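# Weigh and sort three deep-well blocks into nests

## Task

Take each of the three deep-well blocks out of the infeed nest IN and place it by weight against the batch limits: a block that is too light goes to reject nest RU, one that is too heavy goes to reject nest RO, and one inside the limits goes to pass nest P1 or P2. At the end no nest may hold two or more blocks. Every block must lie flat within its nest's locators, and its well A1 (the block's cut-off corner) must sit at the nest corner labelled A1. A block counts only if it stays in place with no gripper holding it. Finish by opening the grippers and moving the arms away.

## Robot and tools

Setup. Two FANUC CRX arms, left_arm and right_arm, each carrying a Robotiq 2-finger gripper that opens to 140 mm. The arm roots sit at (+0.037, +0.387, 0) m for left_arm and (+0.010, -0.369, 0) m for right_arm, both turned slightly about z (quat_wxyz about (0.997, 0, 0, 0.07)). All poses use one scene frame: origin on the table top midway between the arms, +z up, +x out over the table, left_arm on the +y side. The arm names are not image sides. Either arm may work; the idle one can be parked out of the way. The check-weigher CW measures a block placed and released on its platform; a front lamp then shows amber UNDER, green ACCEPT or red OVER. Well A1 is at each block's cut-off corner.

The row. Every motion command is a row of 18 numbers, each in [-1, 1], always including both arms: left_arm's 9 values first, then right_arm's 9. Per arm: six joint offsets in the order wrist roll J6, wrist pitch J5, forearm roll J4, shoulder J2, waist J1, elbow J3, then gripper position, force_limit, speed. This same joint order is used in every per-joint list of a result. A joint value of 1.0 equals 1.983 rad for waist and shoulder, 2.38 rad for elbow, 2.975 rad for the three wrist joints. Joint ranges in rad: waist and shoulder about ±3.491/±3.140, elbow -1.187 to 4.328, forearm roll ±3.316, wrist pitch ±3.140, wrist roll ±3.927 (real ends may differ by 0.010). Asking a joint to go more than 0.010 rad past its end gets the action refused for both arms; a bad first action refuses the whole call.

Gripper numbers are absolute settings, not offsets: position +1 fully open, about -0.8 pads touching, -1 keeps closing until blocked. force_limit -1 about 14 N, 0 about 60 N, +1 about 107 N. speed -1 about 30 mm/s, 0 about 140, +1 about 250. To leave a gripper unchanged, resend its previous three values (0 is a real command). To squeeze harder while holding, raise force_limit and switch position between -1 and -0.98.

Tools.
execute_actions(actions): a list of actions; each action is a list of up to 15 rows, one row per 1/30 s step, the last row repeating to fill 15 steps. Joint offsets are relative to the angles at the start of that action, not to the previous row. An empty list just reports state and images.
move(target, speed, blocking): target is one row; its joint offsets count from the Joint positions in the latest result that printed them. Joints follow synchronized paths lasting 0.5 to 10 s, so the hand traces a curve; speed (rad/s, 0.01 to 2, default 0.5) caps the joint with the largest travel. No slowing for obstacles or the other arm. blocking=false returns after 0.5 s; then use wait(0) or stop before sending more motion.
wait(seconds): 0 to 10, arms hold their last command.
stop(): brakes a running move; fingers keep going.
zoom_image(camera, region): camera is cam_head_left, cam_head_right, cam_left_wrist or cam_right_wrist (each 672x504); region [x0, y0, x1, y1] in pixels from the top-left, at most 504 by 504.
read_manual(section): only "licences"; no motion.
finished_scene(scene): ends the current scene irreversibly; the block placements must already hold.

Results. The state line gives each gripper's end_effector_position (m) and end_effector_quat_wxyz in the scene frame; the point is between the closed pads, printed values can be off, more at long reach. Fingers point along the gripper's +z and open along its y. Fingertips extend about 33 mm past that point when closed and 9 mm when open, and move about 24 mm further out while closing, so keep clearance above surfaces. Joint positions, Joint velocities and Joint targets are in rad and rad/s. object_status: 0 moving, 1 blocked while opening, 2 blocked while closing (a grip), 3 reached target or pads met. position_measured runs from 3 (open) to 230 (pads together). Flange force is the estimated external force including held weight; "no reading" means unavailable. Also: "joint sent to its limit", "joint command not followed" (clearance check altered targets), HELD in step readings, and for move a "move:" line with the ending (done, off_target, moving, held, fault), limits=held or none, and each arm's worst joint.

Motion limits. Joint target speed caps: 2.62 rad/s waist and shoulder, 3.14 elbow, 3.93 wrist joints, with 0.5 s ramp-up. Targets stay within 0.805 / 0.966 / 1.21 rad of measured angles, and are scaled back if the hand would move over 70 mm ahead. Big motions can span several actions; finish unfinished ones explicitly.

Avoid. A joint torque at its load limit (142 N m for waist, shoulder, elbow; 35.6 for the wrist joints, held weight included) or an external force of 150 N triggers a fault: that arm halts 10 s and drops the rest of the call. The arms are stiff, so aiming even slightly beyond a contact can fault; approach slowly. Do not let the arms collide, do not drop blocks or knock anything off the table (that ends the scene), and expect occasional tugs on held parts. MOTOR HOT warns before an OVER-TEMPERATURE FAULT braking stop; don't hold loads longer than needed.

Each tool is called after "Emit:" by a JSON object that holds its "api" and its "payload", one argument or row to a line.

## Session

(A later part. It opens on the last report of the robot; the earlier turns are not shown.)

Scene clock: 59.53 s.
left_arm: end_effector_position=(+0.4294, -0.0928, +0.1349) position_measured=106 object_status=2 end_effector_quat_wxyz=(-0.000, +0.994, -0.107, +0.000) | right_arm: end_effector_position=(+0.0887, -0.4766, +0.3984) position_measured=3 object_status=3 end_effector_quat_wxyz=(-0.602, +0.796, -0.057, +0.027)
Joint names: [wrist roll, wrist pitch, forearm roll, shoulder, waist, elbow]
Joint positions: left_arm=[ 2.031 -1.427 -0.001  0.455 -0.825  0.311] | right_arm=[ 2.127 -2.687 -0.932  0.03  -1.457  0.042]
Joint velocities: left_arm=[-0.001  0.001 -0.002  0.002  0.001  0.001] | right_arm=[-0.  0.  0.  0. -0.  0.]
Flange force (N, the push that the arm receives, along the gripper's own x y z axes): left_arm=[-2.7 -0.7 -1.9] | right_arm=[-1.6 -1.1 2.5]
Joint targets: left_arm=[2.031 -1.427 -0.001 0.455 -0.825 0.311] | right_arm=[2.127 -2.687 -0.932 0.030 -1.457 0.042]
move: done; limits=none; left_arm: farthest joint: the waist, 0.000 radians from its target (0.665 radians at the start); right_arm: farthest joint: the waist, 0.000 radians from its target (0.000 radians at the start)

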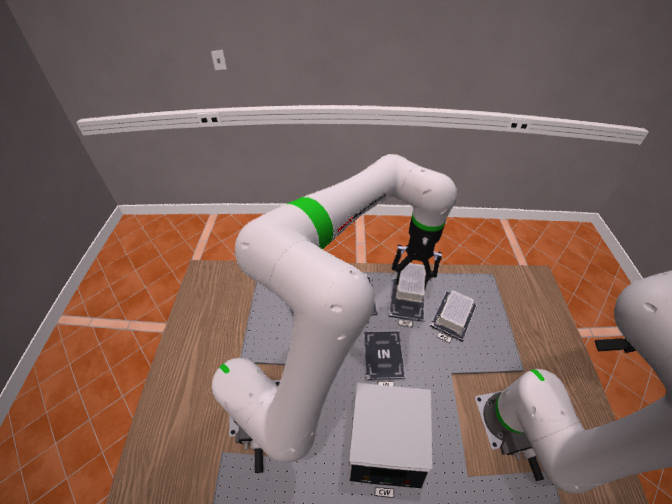

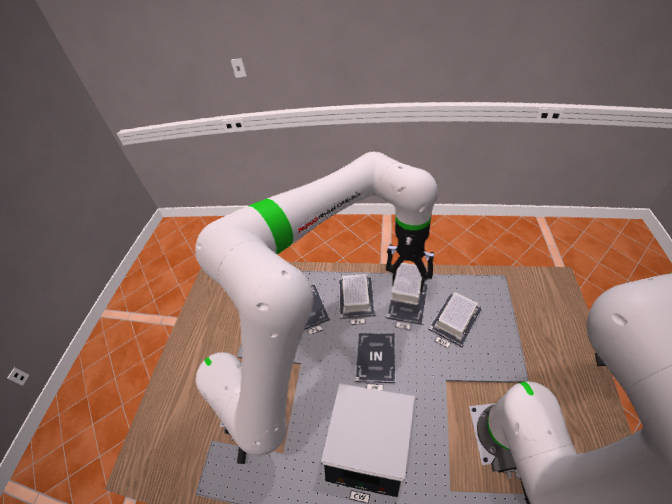

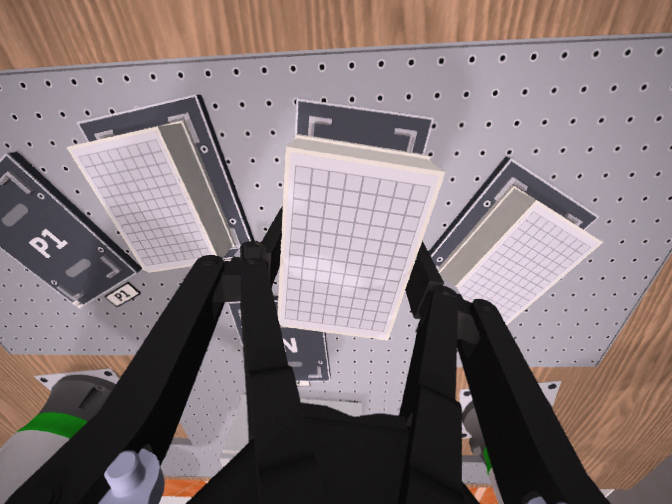

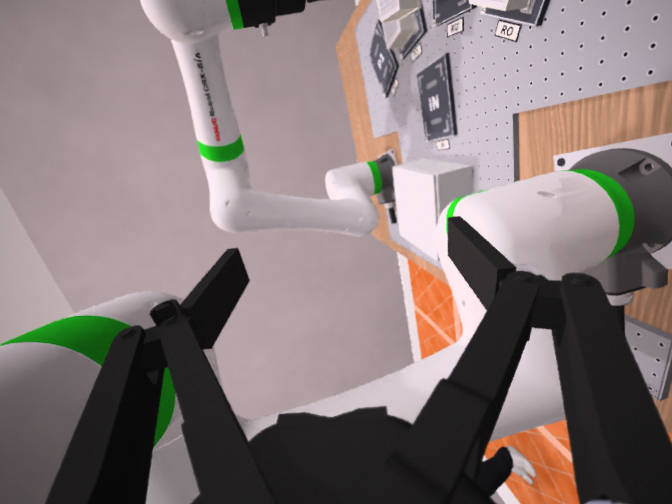

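Emit:
{"api": "execute_actions", "payload": {
  "actions": []
}}

Emit:
{"api": "move", "payload": {
  "target": [0.008,0.0494,0,0.0245,-0.0035,-0.0414,-1,0,0,0,0,0,0,0,0,1,0,0],
  "speed": 0.1
}}

Emit:
{"api": "zoom_image", "payload": {
  "camera": "cam_left_wrist",
  "region": [240,70,500,220]
}}

Scene clock: 60.27 s.
left_arm: end_effector_position=(+0.4295, -0.0928, +0.1349) position_measured=106 object_status=2 end_effector_quat_wxyz=(-0.000, +0.994, -0.107, +0.000) | right_arm: end_effector_position=(+0.0887, -0.4766, +0.3984) position_measured=3 object_status=3 end_effector_quat_wxyz=(-0.602, +0.796, -0.057, +0.027)
Joint names: [wrist roll, wrist pitch, forearm roll, shoulder, waist, elbow]
Joint positions: left_arm=[ 2.031 -1.427 -0.001  0.455 -0.825  0.311] | right_arm=[ 2.127 -2.687 -0.932  0.03  -1.457  0.042]
Joint velocities: left_arm=[ 0.    -0.     0.001  0.001  0.    -0.   ] | right_arm=[ 0. -0.  0. -0.  0. -0.]
Flange force (N, the push that the arm receives, along the gripper's own x y z axes): left_arm=[-2.5 -1.1 -1.2] | right_arm=[-0.8 0.5 1.0]
Joint targets: left_arm=[2.031 -1.427 -0.001 0.455 -0.825 0.311] | right_arm=[2.127 -2.687 -0.932 0.030 -1.457 0.042]

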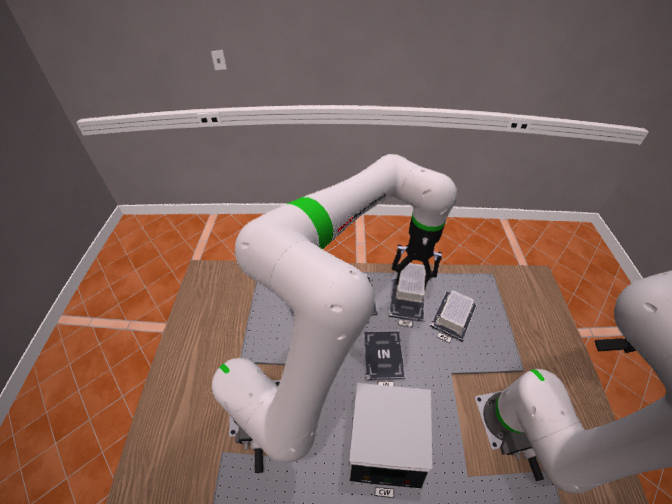

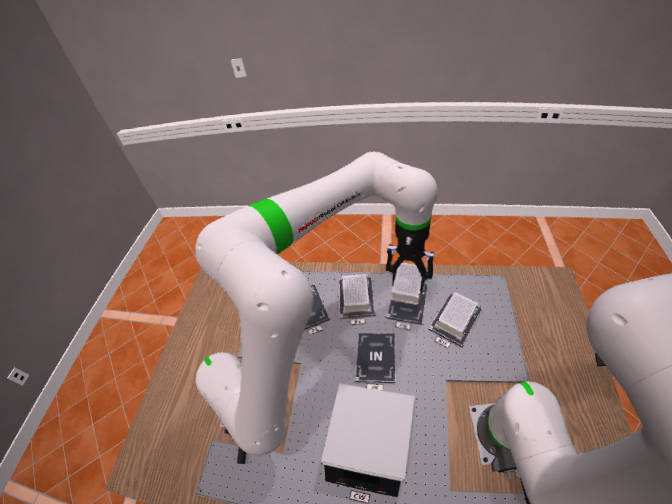

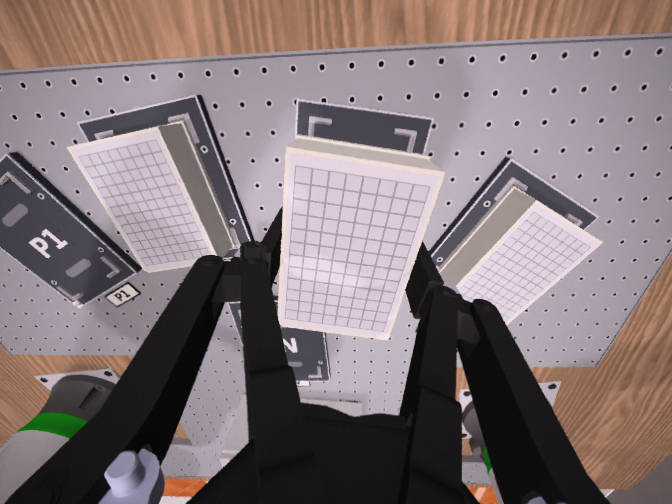

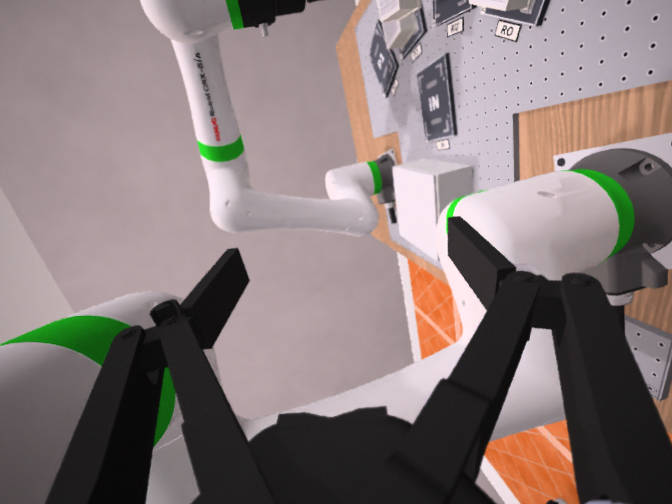

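Scene clock: 62.10 s.
left_arm: end_effector_position=(+0.4292, -0.0980, +0.0640) position_measured=106 object_status=2 end_effector_quat_wxyz=(-0.000, +0.995, -0.099, +0.000) | right_arm: end_effector_position=(+0.0887, -0.4766, +0.3984) position_measured=3 object_status=3 end_effector_quat_wxyz=(-0.602, +0.796, -0.057, +0.027)
Joint names: [wrist roll, wrist pitch, forearm roll, shoulder, waist, elbow]
Joint positions: left_arm=[ 2.055 -1.28  -0.001  0.504 -0.832  0.213] | right_arm=[ 2.127 -2.687 -0.932  0.03  -1.457  0.042]
Joint velocities: left_arm=[ 0.     0.001 -0.001  0.    -0.    -0.001] | right_arm=[ 0.    -0.    -0.    -0.001  0.     0.   ]
Flange force (N, the push that the arm receives, along the gripper's own x y z axes): left_arm=[-2.8 -0.6 -1.1] | right_arm=[-2.0 0.2 1.2]
Joint targets: left_arm=[2.055 -1.280 -0.001 0.504 -0.832 0.213] | right_arm=[2.127 -2.687 -0.932 0.030 -1.457 0.042]
move: done; limits=none; left_arm: farthest joint: the elbow, 0.001 radians from its target (0.099 radians at the start); right_arm: farthest joint: the waist, 0.000 radians from its target (0.000 radians at the start)

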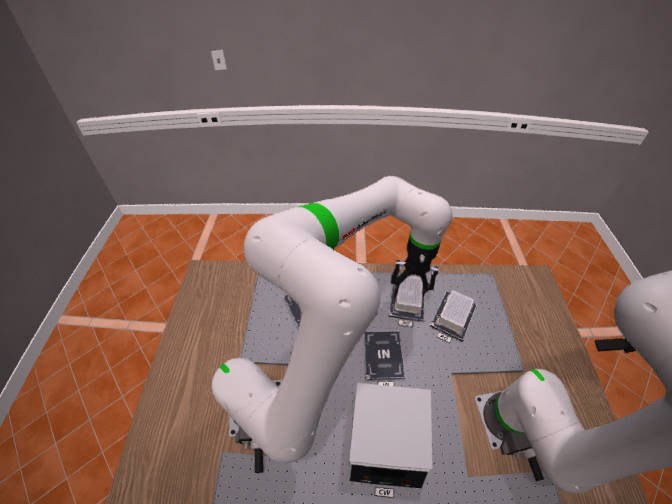

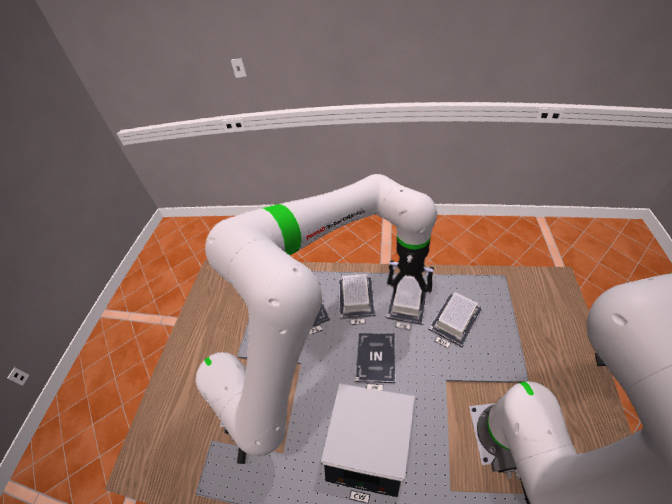

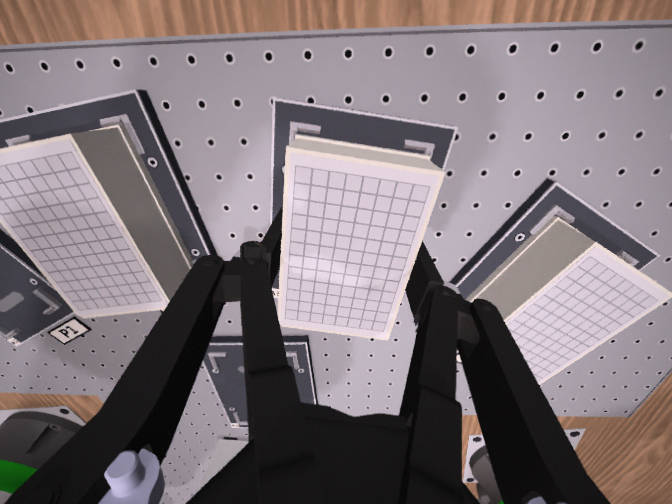

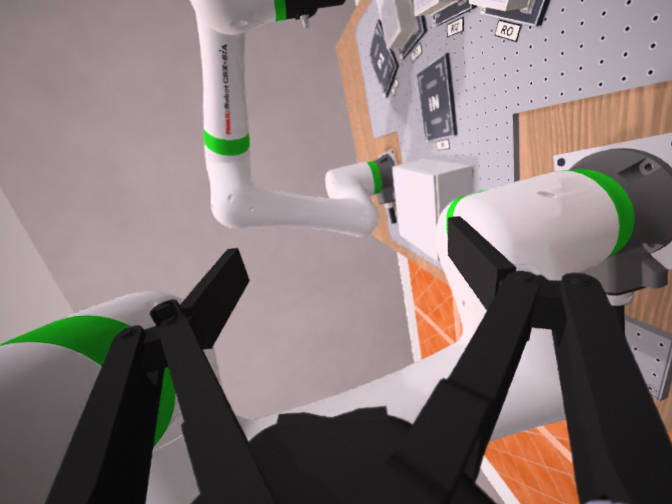

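Region (240, 70, 500, 220) of cam_left_wrist's 672x504 image, scaled by 1.938, with more detail than that image has; it fills the top 291 rows of this view, and the rest is white.

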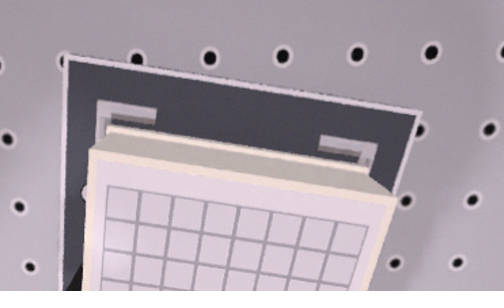

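Emit:
{"api": "move", "payload": {
  "target": [0,0.0057,0,0.0043,0.0008,-0.0035,-1,0,0,0,0,0,0,0,0,1,0,0],
  "speed": 0.02
}}

Emit:
{"api": "move", "payload": {
  "target": [0,0,0,0,0,0,0.6,0,0,0,0,0,0,0,0,1,0,0]
}}

Emit:
{"api": "move", "payload": {
  "target": [0,-0.09,0,-0.04,0,0.078,0.6,0,0,0,0,0,0,0,0,1,0,0],
  "speed": 0.3
}}

Emit:
{"api": "zoom_image", "payload": {
  "camera": "cam_left_wrist",
  "region": [100,60,600,320]
}}

Scene clock: 63.43 s.
left_arm: end_effector_position=(+0.4307, -0.0979, +0.0555) position_measured=106 object_status=2 end_effector_quat_wxyz=(-0.000, +0.995, -0.098, +0.000) | right_arm: end_effector_position=(+0.0887, -0.4766, +0.3984) position_measured=3 object_status=3 end_effector_quat_wxyz=(-0.602, +0.796, -0.057, +0.027)
Joint names: [wrist roll, wrist pitch, forearm roll, shoulder, waist, elbow]
Joint positions: left_arm=[ 2.055 -1.263 -0.001  0.512 -0.83   0.205] | right_arm=[ 2.127 -2.687 -0.932  0.03  -1.457  0.042]
Joint velocities: left_arm=[ 0.     0.002  0.     0.     0.    -0.001] | right_arm=[ 0.     0.    -0.002 -0.    -0.     0.001]
Flange force (N, the push that the arm receives, along the gripper's own x y z axes): left_arm=[-7.7 0.1 -4.9] | right_arm=[-1.0 -0.5 2.2]
Joint targets: left_arm=[2.055 -1.263 -0.001 0.512 -0.830 0.205] | right_arm=[2.127 -2.687 -0.932 0.030 -1.457 0.042]
move: done; limits=none; left_arm: farthest joint: the waist, 0.000 radians from its target (0.002 radians at the start); right_arm: farthest joint: the waist, 0.000 radians from its target (0.000 radians at the start)

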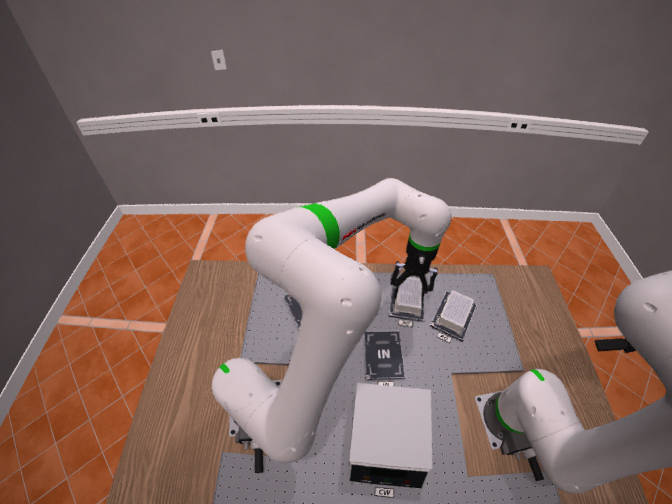

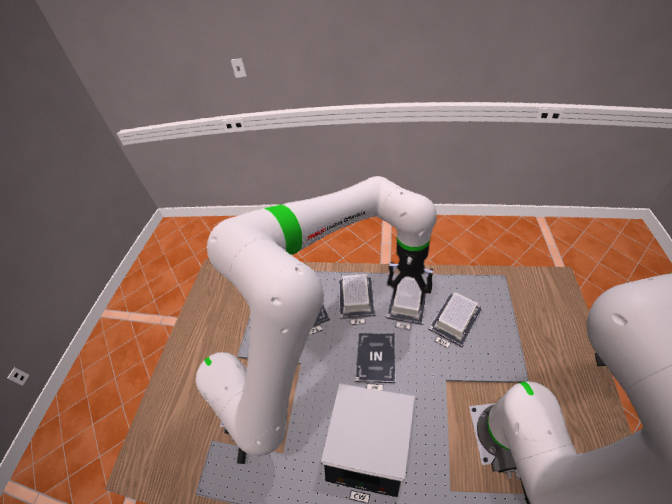

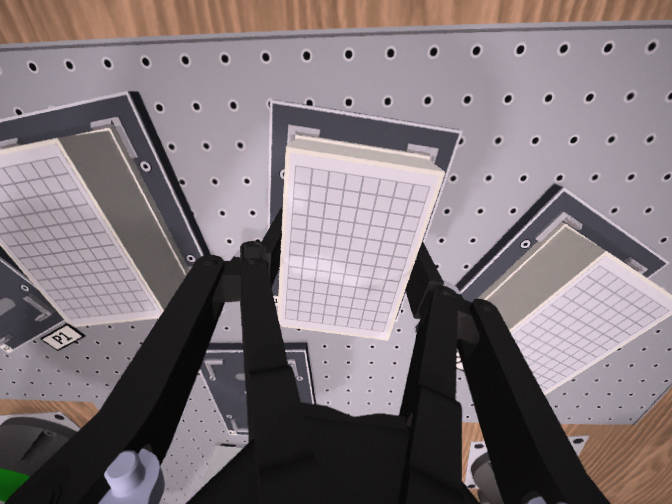

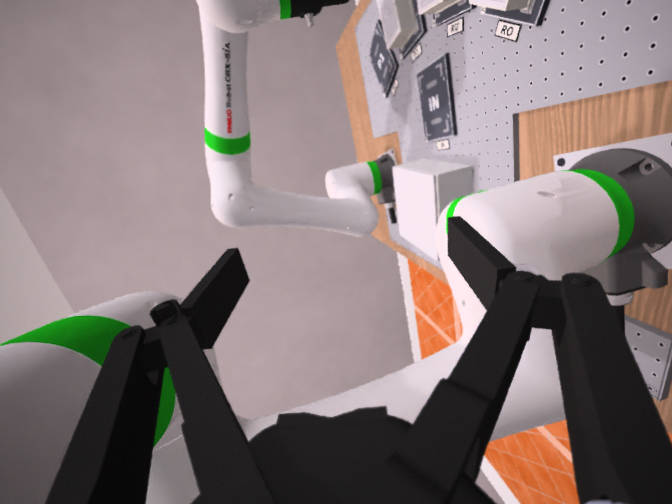

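Scene clock: 63.93 s.
left_arm: end_effector_position=(+0.4308, -0.0979, +0.0554) position_measured=53 object_status=3 end_effector_quat_wxyz=(-0.000, +0.995, -0.098, +0.000) | right_arm: end_effector_position=(+0.0887, -0.4766, +0.3984) position_measured=3 object_status=3 end_effector_quat_wxyz=(-0.602, +0.796, -0.057, +0.027)
Joint names: [wrist roll, wrist pitch, forearm roll, shoulder, waist, elbow]
Joint positions: left_arm=[ 2.055 -1.263 -0.001  0.512 -0.83   0.205] | right_arm=[ 2.127 -2.687 -0.932  0.03  -1.457  0.042]
Joint velocities: left_arm=[-0.    -0.001  0.001  0.001  0.     0.   ] | right_arm=[ 0. -0.  0. -0.  0.  0.]
Flange force (N, the push that the arm receives, along the gripper's own x y z axes): left_arm=[-3.5 -1.3 -3.2] | right_arm=[-2.9 -1.8 0.1]
Joint targets: left_arm=[2.055 -1.263 -0.001 0.512 -0.830 0.205] | right_arm=[2.127 -2.687 -0.932 0.030 -1.457 0.042]
move: done; limits=none; left_arm: farthest joint: the waist, 0.000 radians from its target (0.000 radians at the start); right_arm: farthest joint: the waist, 0.000 radians from its target (0.000 radians at the start)

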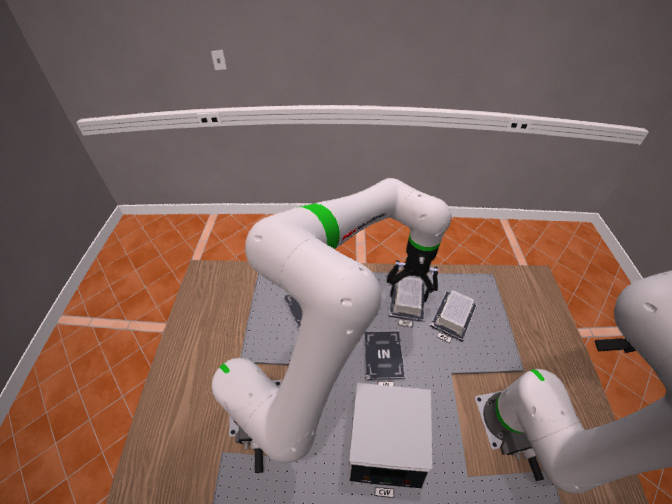

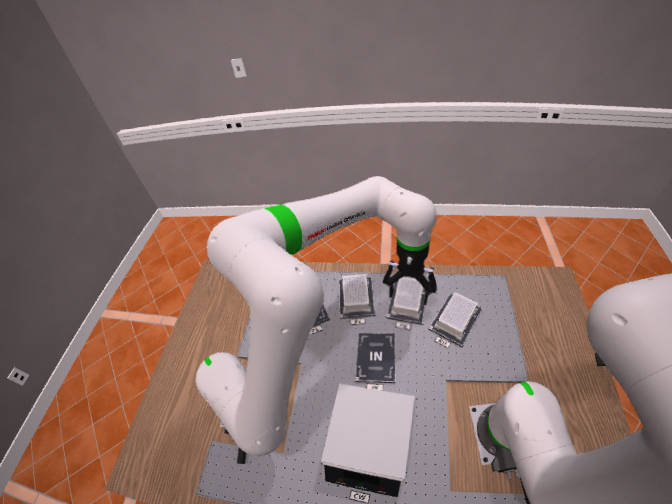

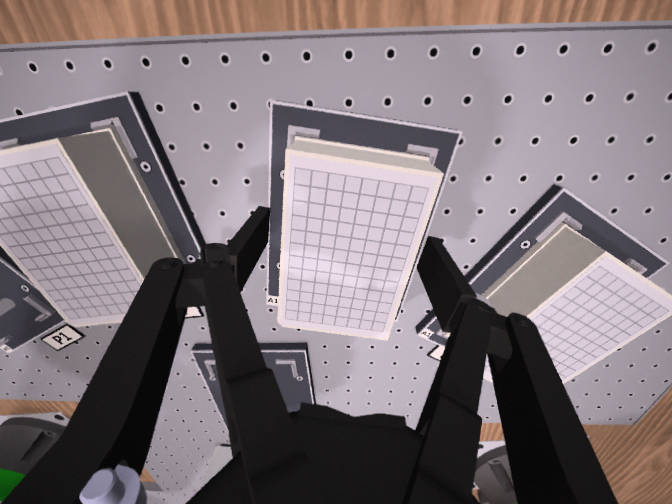

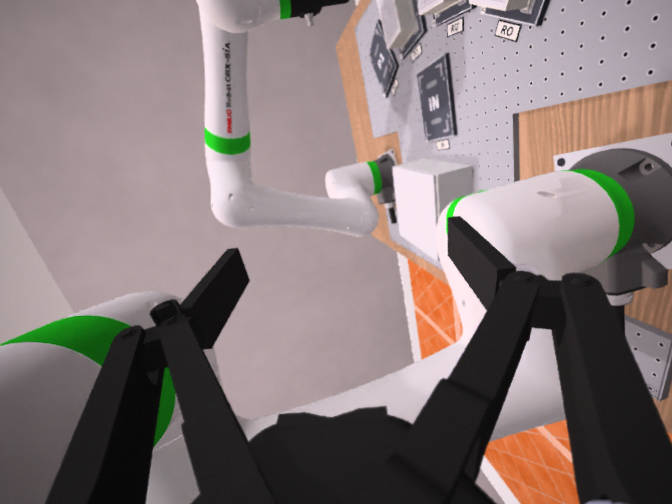

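Scene clock: 65.30 s.
left_arm: end_effector_position=(+0.4229, -0.0916, +0.1820) position_measured=53 object_status=3 end_effector_quat_wxyz=(-0.001, +0.995, -0.098, -0.001) | right_arm: end_effector_position=(+0.0887, -0.4766, +0.3984) position_measured=3 object_status=3 end_effector_quat_wxyz=(-0.602, +0.796, -0.057, +0.027)
Joint names: [wrist roll, wrist pitch, forearm roll, shoulder, waist, elbow]
Joint positions: left_arm=[ 2.055 -1.531 -0.001  0.433 -0.83   0.39 ] | right_arm=[ 2.127 -2.687 -0.932  0.03  -1.457  0.042]
Joint velocities: left_arm=[ 0.    -0.002 -0.001 -0.001  0.     0.001] | right_arm=[ 0.    -0.001  0.001  0.001  0.    -0.   ]
Flange force (N, the push that the arm receives, along the gripper's own x y z axes): left_arm=[-0.7 1.1 -2.8] | right_arm=[-3.1 -0.6 1.6]
Joint targets: left_arm=[2.055 -1.531 -0.001 0.433 -0.830 0.390] | right_arm=[2.127 -2.687 -0.932 0.030 -1.457 0.042]
move: done; limits=none; left_arm: farthest joint: the shoulder, 0.001 radians from its target (0.080 radians at the start); right_arm: farthest joint: the waist, 0.000 radians from its target (0.000 radians at the start)

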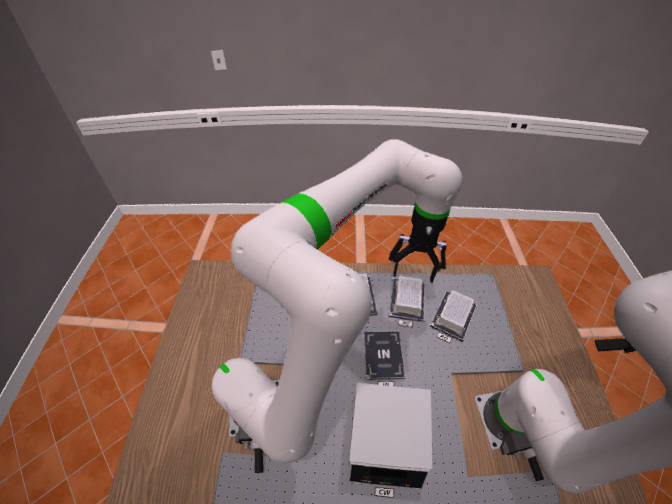

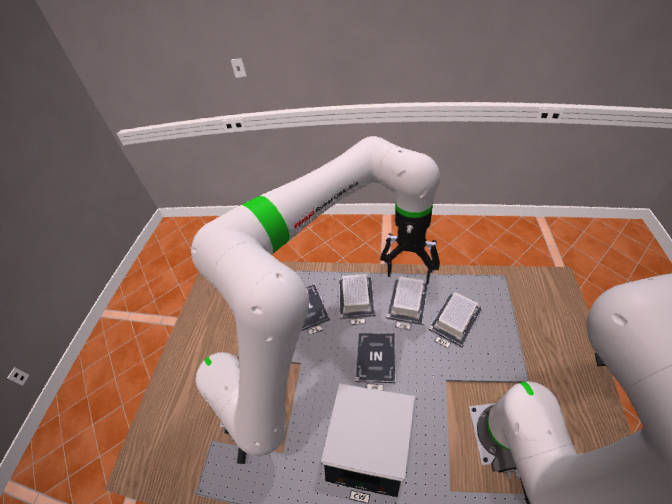

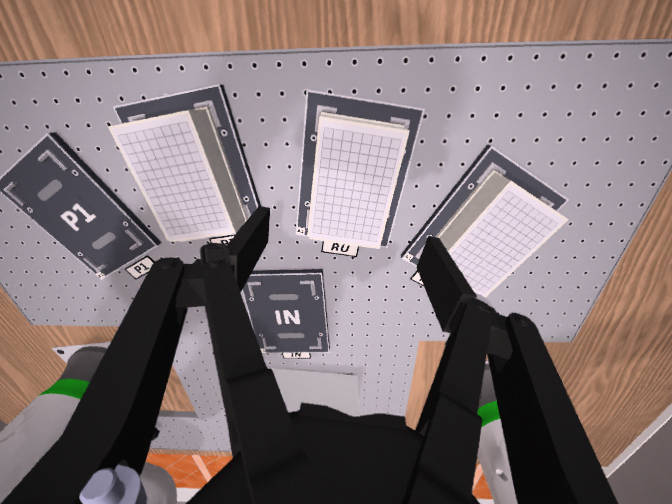

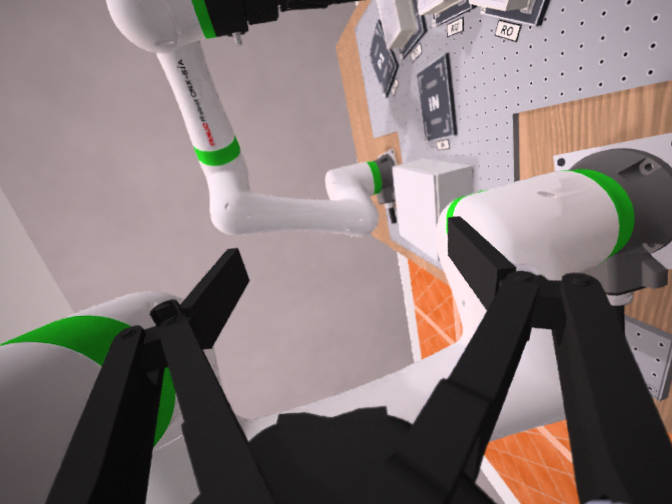

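Region (100, 60, 600, 320) of cam_left_wrist's 672x504 image, scaled by 1.008, with more detail than that image has; it fills the top 262 rows of this view, and the rest is white.

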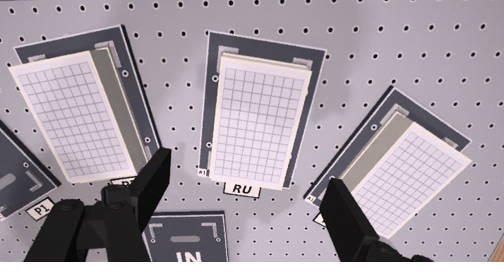

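It slid down the lead-in and settled.

Emit:
{"api": "finished_scene", "payload": {
  "scene": 1
}}

The scene is finished: the task was done.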